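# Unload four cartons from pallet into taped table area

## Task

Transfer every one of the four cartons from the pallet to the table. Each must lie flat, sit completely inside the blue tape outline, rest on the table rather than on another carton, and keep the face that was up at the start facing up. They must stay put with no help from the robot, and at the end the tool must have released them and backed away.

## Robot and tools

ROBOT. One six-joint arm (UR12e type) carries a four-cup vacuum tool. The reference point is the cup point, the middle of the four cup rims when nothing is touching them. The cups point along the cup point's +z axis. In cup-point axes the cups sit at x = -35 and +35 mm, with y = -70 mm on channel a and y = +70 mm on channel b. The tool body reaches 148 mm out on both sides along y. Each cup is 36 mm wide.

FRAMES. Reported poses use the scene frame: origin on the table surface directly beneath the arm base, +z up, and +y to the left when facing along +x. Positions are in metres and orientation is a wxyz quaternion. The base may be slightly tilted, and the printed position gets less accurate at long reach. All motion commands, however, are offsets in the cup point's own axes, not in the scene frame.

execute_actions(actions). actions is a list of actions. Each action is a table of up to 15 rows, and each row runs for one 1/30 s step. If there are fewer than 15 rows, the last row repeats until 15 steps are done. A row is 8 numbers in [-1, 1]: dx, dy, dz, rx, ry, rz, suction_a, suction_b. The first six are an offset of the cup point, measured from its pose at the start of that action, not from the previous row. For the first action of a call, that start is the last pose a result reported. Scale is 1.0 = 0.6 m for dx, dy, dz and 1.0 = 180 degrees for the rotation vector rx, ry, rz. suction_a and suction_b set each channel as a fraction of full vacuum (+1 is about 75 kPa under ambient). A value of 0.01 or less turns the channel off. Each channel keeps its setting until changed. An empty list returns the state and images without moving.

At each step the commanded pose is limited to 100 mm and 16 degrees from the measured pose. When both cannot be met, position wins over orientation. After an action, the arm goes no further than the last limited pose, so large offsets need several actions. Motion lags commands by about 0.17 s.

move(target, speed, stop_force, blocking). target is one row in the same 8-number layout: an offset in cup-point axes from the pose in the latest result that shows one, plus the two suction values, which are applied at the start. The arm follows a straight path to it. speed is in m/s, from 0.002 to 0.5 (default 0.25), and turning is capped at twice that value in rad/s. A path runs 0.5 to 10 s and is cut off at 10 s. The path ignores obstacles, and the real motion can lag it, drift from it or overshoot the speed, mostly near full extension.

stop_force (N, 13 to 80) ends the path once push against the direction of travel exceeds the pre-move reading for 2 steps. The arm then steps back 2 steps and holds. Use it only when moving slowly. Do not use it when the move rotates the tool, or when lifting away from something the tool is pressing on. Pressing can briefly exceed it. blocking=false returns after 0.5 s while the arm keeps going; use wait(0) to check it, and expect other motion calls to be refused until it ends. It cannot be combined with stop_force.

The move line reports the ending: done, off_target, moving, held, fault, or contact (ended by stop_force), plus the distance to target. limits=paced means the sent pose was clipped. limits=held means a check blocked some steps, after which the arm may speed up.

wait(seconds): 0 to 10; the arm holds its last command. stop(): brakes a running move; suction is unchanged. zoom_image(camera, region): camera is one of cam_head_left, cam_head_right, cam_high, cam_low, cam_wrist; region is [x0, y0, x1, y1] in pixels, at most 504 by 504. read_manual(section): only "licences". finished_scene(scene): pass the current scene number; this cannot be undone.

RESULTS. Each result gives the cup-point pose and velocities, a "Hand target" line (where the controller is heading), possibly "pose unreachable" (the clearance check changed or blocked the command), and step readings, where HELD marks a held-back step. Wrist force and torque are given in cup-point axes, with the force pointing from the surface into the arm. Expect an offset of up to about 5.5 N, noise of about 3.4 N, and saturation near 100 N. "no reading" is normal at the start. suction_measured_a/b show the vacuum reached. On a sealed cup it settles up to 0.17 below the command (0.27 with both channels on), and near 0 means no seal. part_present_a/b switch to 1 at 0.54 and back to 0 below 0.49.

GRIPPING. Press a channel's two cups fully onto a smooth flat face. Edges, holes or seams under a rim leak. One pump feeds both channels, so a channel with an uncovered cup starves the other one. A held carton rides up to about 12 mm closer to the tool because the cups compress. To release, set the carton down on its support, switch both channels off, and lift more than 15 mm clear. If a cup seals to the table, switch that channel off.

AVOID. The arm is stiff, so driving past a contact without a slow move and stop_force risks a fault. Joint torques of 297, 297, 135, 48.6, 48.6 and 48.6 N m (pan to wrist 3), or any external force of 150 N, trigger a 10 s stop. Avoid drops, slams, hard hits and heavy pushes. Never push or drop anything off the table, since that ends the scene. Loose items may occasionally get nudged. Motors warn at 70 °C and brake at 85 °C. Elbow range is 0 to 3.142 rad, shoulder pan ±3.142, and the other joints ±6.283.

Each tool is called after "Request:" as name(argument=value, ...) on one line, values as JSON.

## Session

Request:
execute_actions(actions=[])

Scene clock: 0.00 s.
end_effector_position=(+0.6284, +0.0145, +0.4846) suction_measured_a=0.01 part_present_a=0 suction_measured_b=0.01 part_present_b=0 end_effector_quat_wxyz=(+0.000, +0.699, +0.715, +0.001) end_effector_velocity=(-0.000, +0.001, -0.001) end_effector_angular_velocity=(+0.000, +0.001, +0.001)
Joint positions: [-0.28  -1.703  1.857 -1.726 -1.571 -1.851]
Joint velocities: [ 0.001 -0.     0.001 -0.     0.     0.   ]
Motor temperatures (°C, as the motors report them): [23 19 21 31 29 28]
Wrist force (N, on the end effector, along its own x y z axes, offset not removed): no reading
Wrist torque (N m, same axes, about the end effector's origin, offset not removed): no reading
Hand target: +0.628, +0.014, +0.485; +0.000, +0.699, +0.715, +0.001

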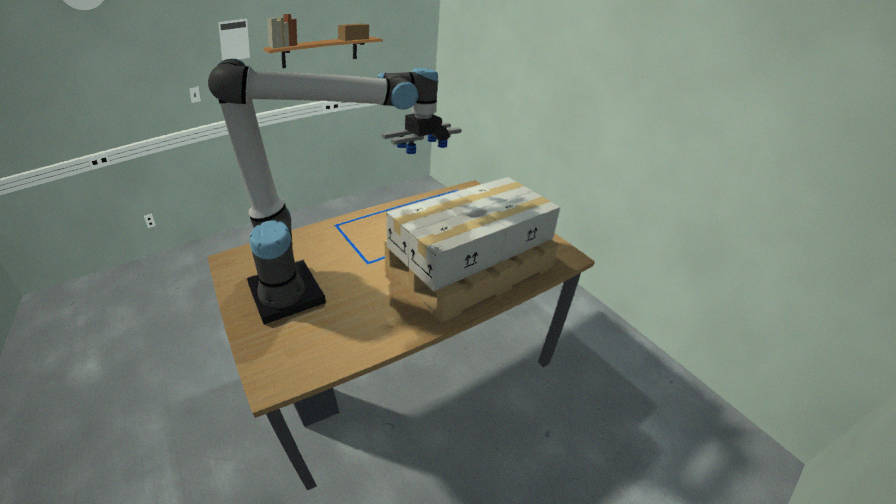

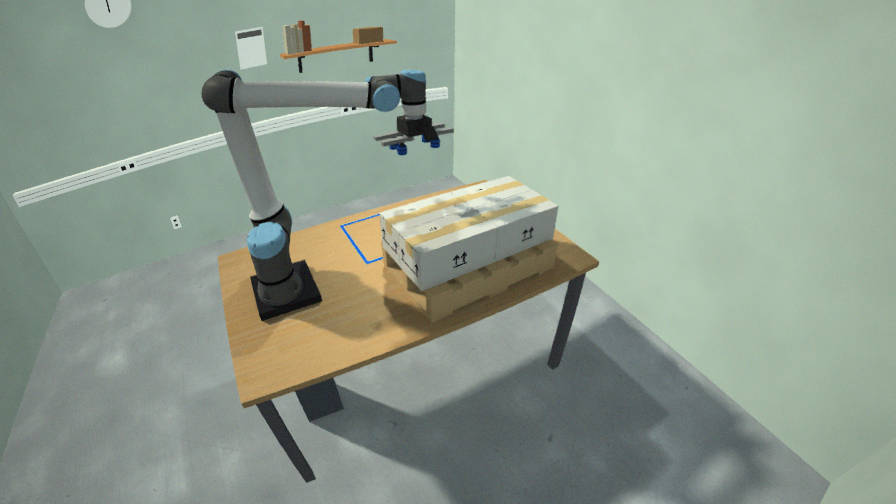

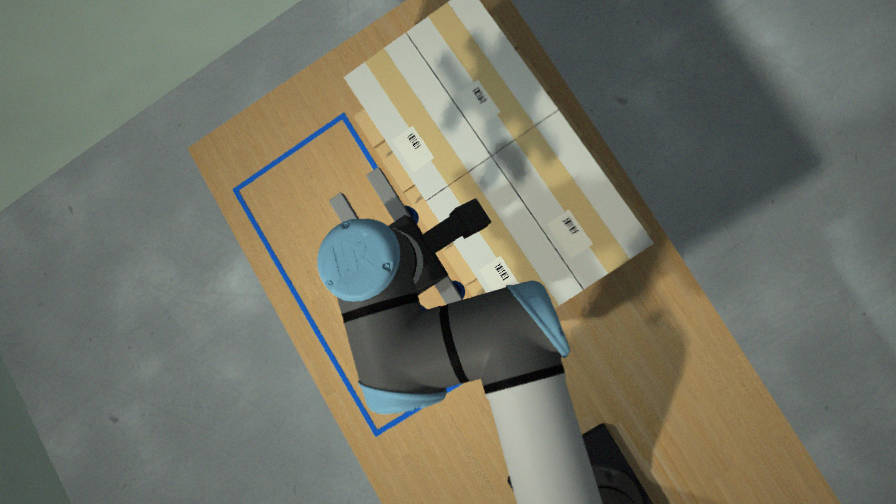

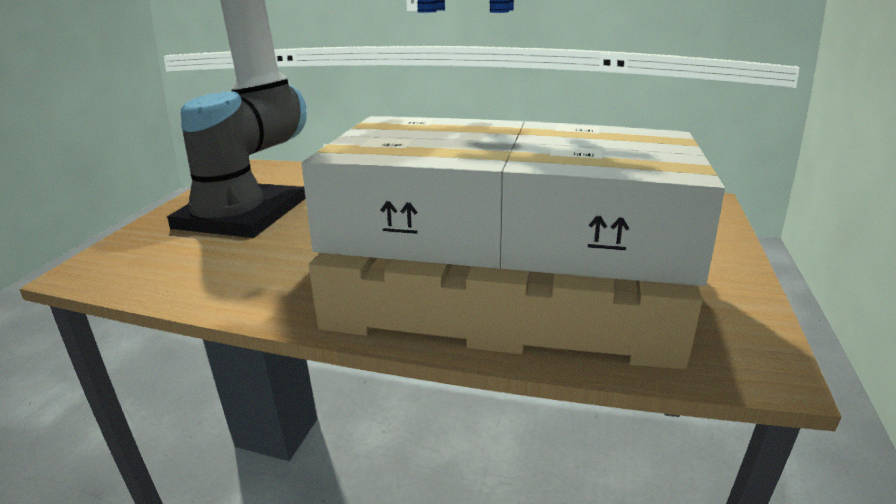

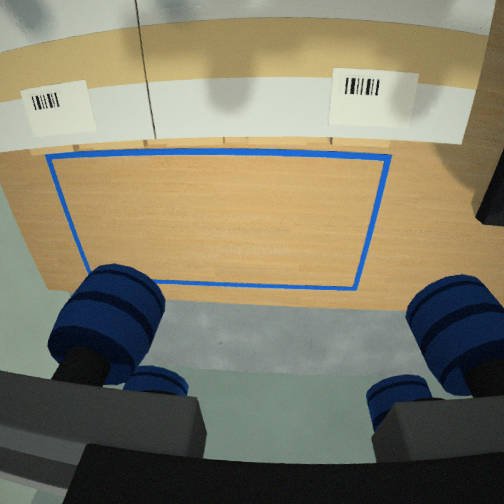

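Request:
move(target=[-0.235,-0.07,0.25,0,0,-0.008,0,0], speed=0.4)

Scene clock: 19.10 s.
end_effector_position=(+0.5898, -0.1270, +0.3347) suction_measured_a=0.01 part_present_a=0 suction_measured_b=0.01 part_present_b=0 end_effector_quat_wxyz=(+0.000, +0.690, +0.724, +0.000) end_effector_velocity=(+0.000, -0.002, -0.000) end_effector_angular_velocity=(-0.001, -0.003, -0.000)
Joint positions: [-0.528 -1.671  2.104 -2.005 -1.571 -2.124]
Joint velocities: [-0.004  0.     0.001 -0.004  0.001 -0.003]
Motor temperatures (°C, as the motors report them): [23 19 21 31 29 28]
Wrist force (N, on the end effector, along its own x y z axes, offset not removed): [0.8 -1.4 -4.1]
Wrist torque (N m, same axes, about the end effector's origin, offset not removed): [-0.22 -0.25 0.03]
Hand target: +0.590, -0.127, +0.334; +0.000, +0.690, +0.724, +0.001
Off the commanded pose: 0.000 m, 0 deg.
move: done

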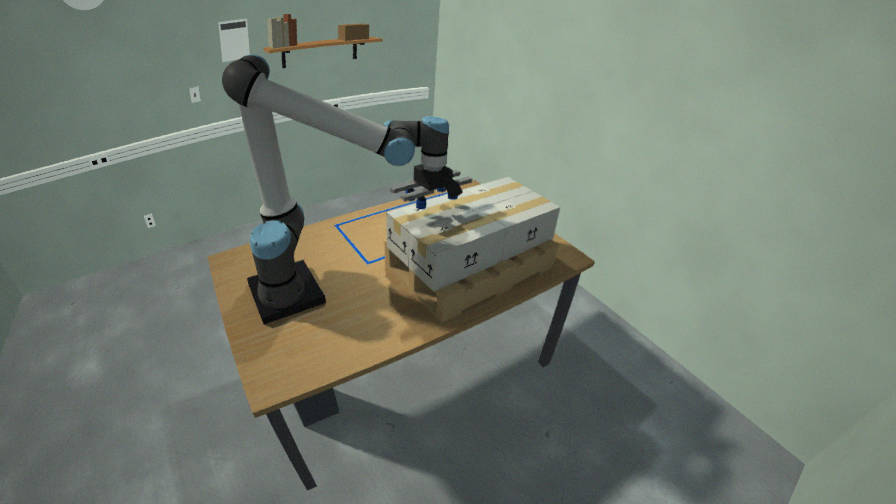

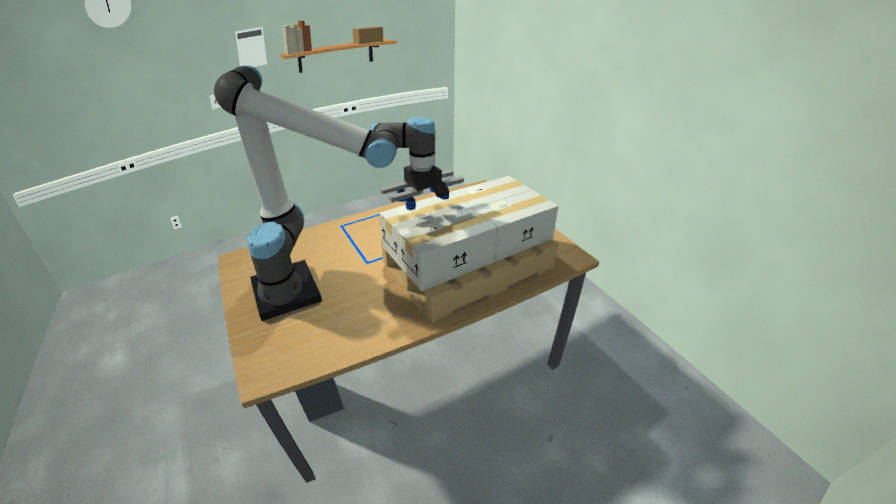

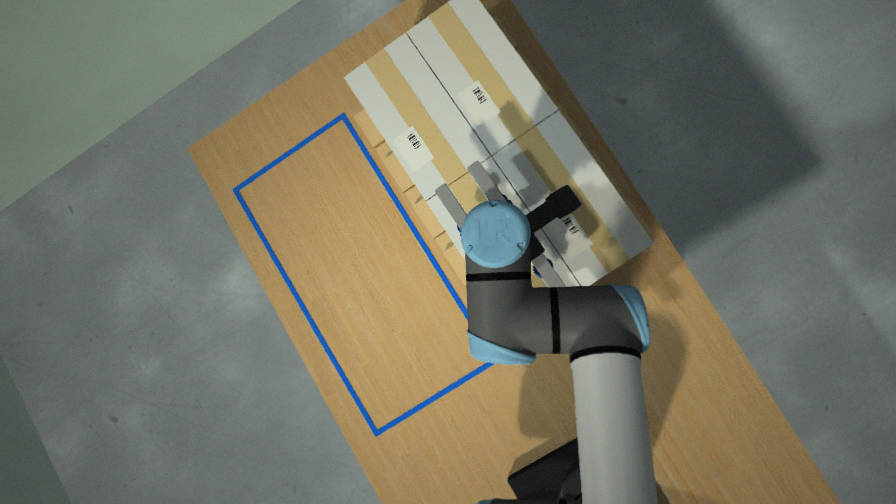

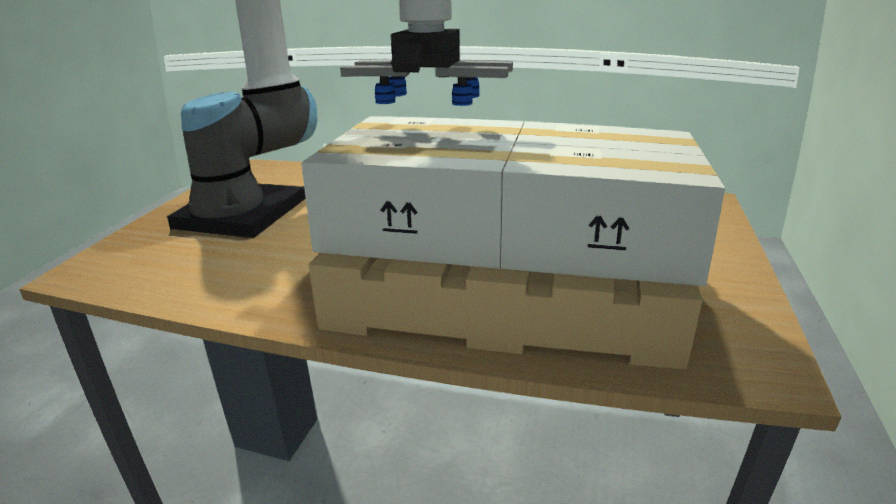

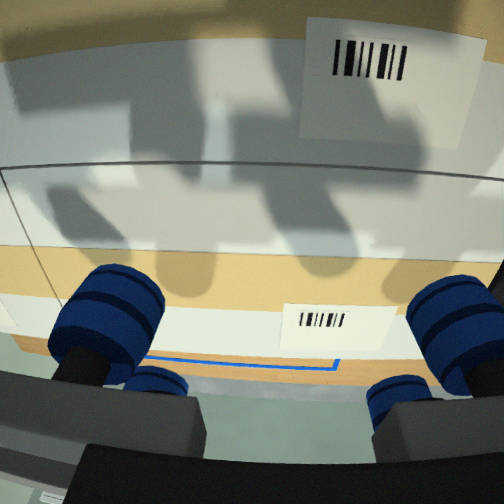

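Request:
move(target=[0,0,0.065,0,0,-0.003,0,0], speed=0.1)

Request:
move(target=[0,0,0.06,0,0,0,0,0], speed=0.008, stop_force=14)

Scene clock: 32.87 s.
end_effector_position=(+0.5897, -0.1270, +0.2960) suction_measured_a=0.01 part_present_a=0 suction_measured_b=0.01 part_present_b=0 end_effector_quat_wxyz=(+0.000, +0.686, +0.727, +0.000) end_effector_velocity=(+0.001, +0.001, -0.002) end_effector_angular_velocity=(-0.000, -0.001, +0.002)
Joint positions: [-0.528 -1.637  2.149 -2.084 -1.571 -2.133]
Joint velocities: [ 0.001  0.002  0.002 -0.005  0.    -0.001]
Motor temperatures (°C, as the motors report them): [23 19 21 31 29 28]
Wrist force (N, on the end effector, along its own x y z axes, offset not removed): [2.2 0.1 -1.9]
Wrist torque (N m, same axes, about the end effector's origin, offset not removed): [-0.04 -0.38 0.05]
Hand target: +0.590, -0.127, +0.296; +0.000, +0.686, +0.727, +0.000
Off the commanded pose: 0.000 m, 0 deg.
move: done

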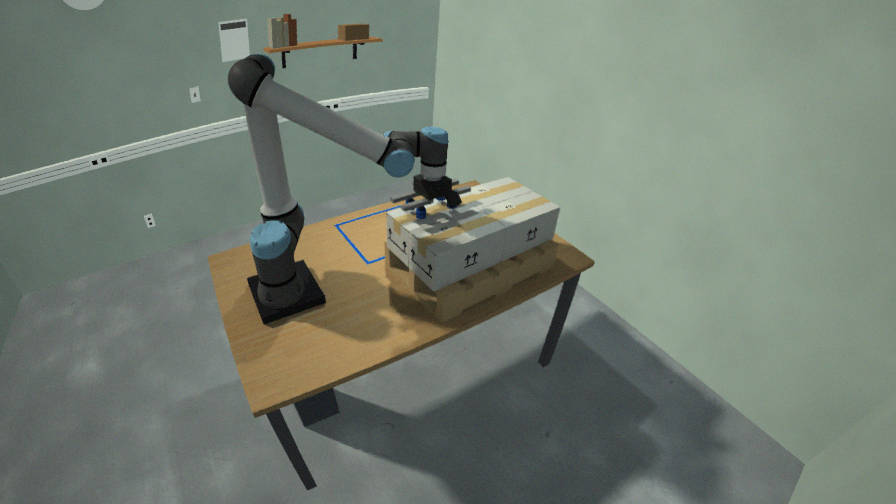

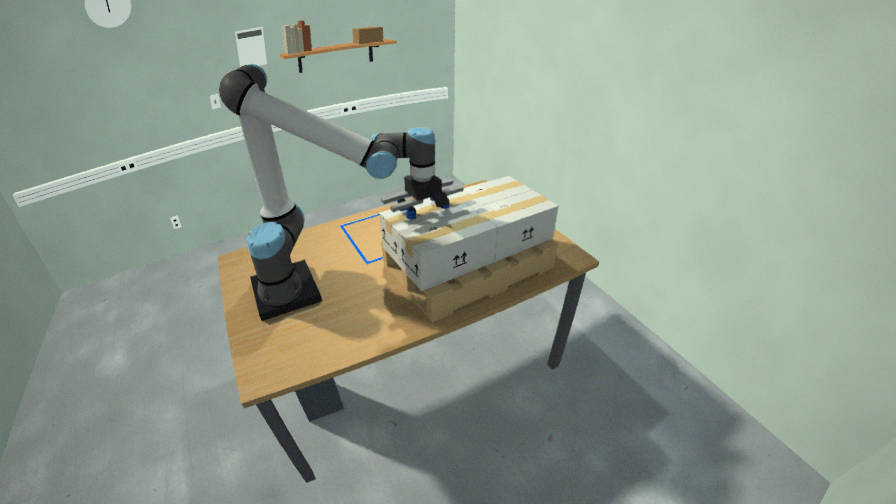

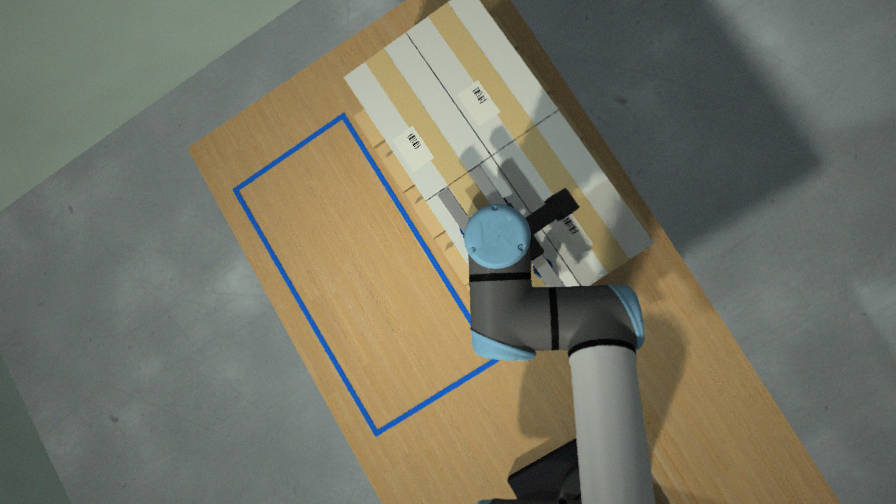

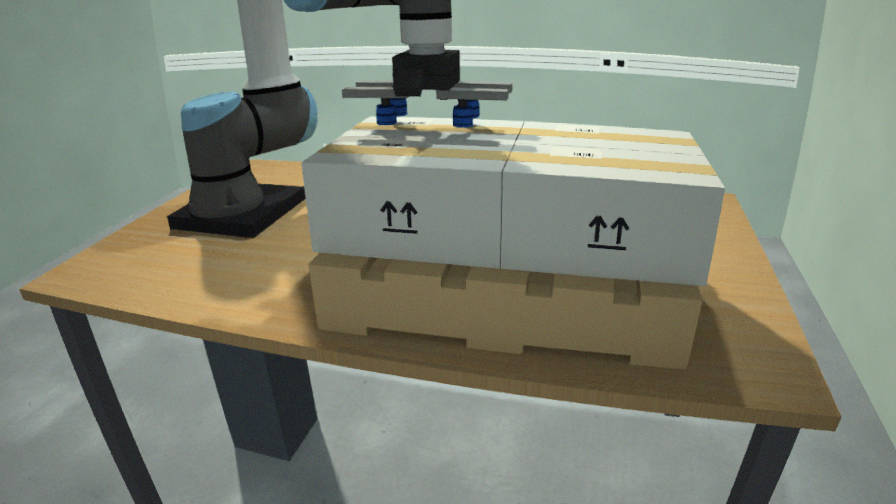

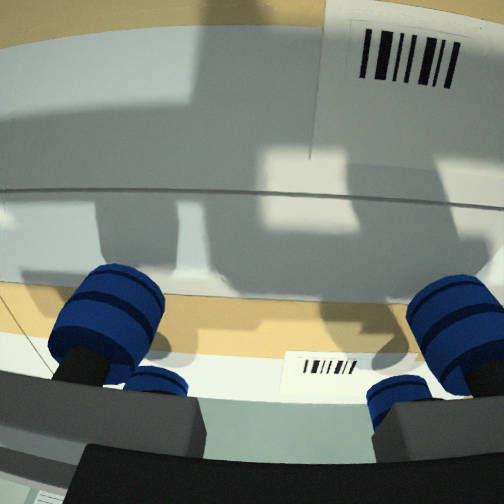

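Scene clock: 35.73 s.
end_effector_position=(+0.5897, -0.1269, +0.2761) suction_measured_a=0.01 part_present_a=0 suction_measured_b=0.01 part_present_b=0 end_effector_quat_wxyz=(+0.000, +0.686, +0.727, +0.000) end_effector_velocity=(+0.000, -0.001, +0.004) end_effector_angular_velocity=(-0.000, -0.001, -0.001)
Joint positions: [-0.528 -1.617  2.171 -2.125 -1.571 -2.133]
Joint velocities: [-0.001 -0.003 -0.004  0.006  0.     0.   ]
Motor temperatures (°C, as the motors report them): [23 19 21 31 29 28]
Wrist force (N, on the end effector, along its own x y z axes, offset not removed): [1.8 -2.9 -20.3]
Wrist torque (N m, same axes, about the end effector's origin, offset not removed): [-0.35 -0.25 0.07]
Hand target: +0.590, -0.127, +0.277; +0.000, +0.686, +0.727, +0.001
Off the commanded pose: 0.016 m, 0 deg.
move: contact

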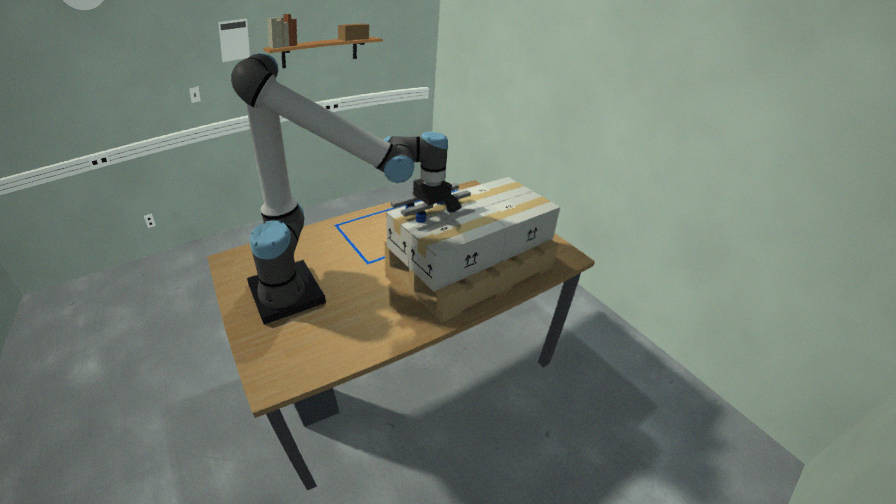

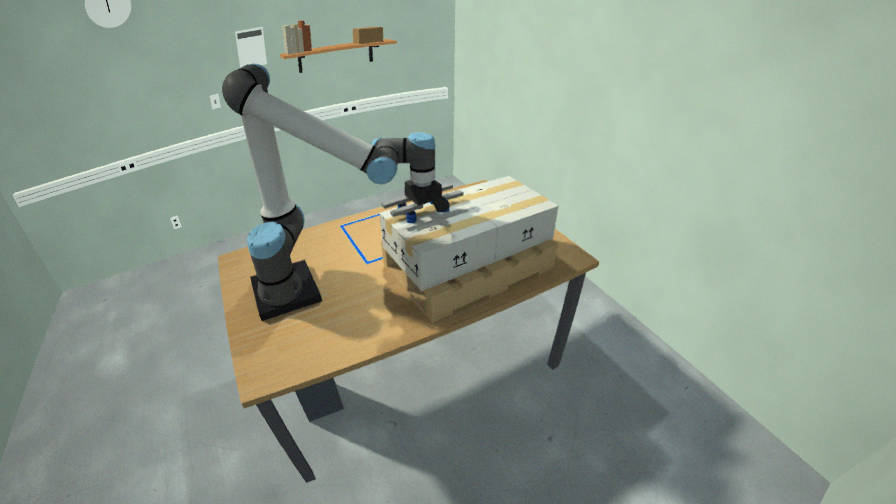

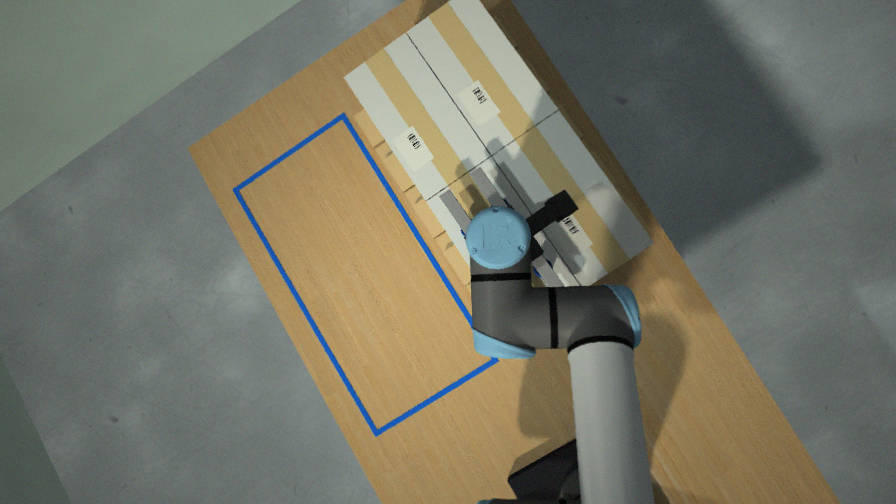

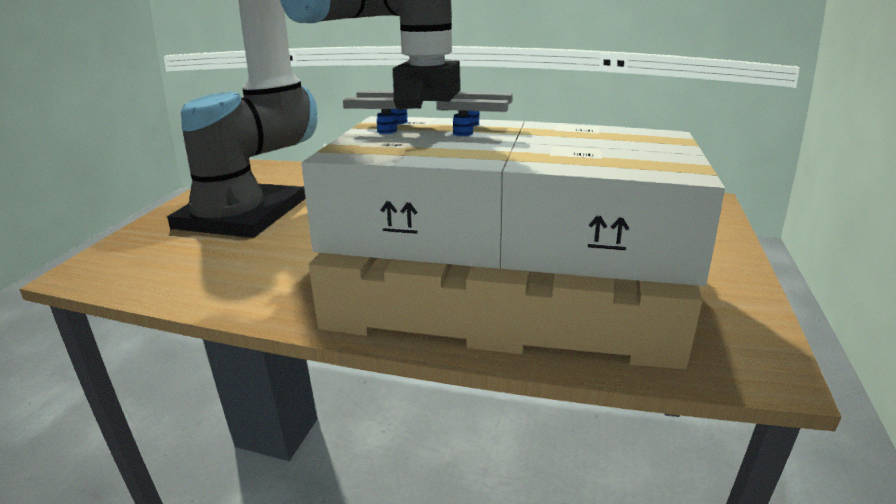

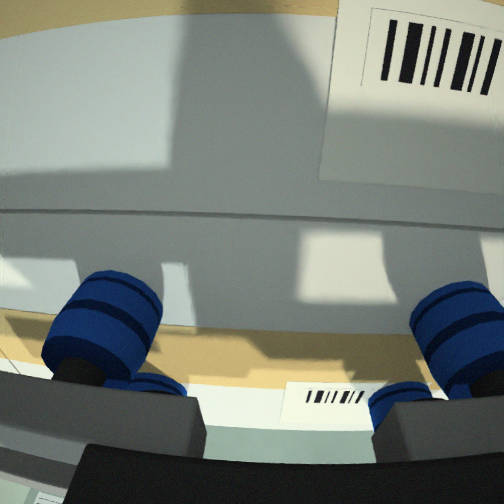

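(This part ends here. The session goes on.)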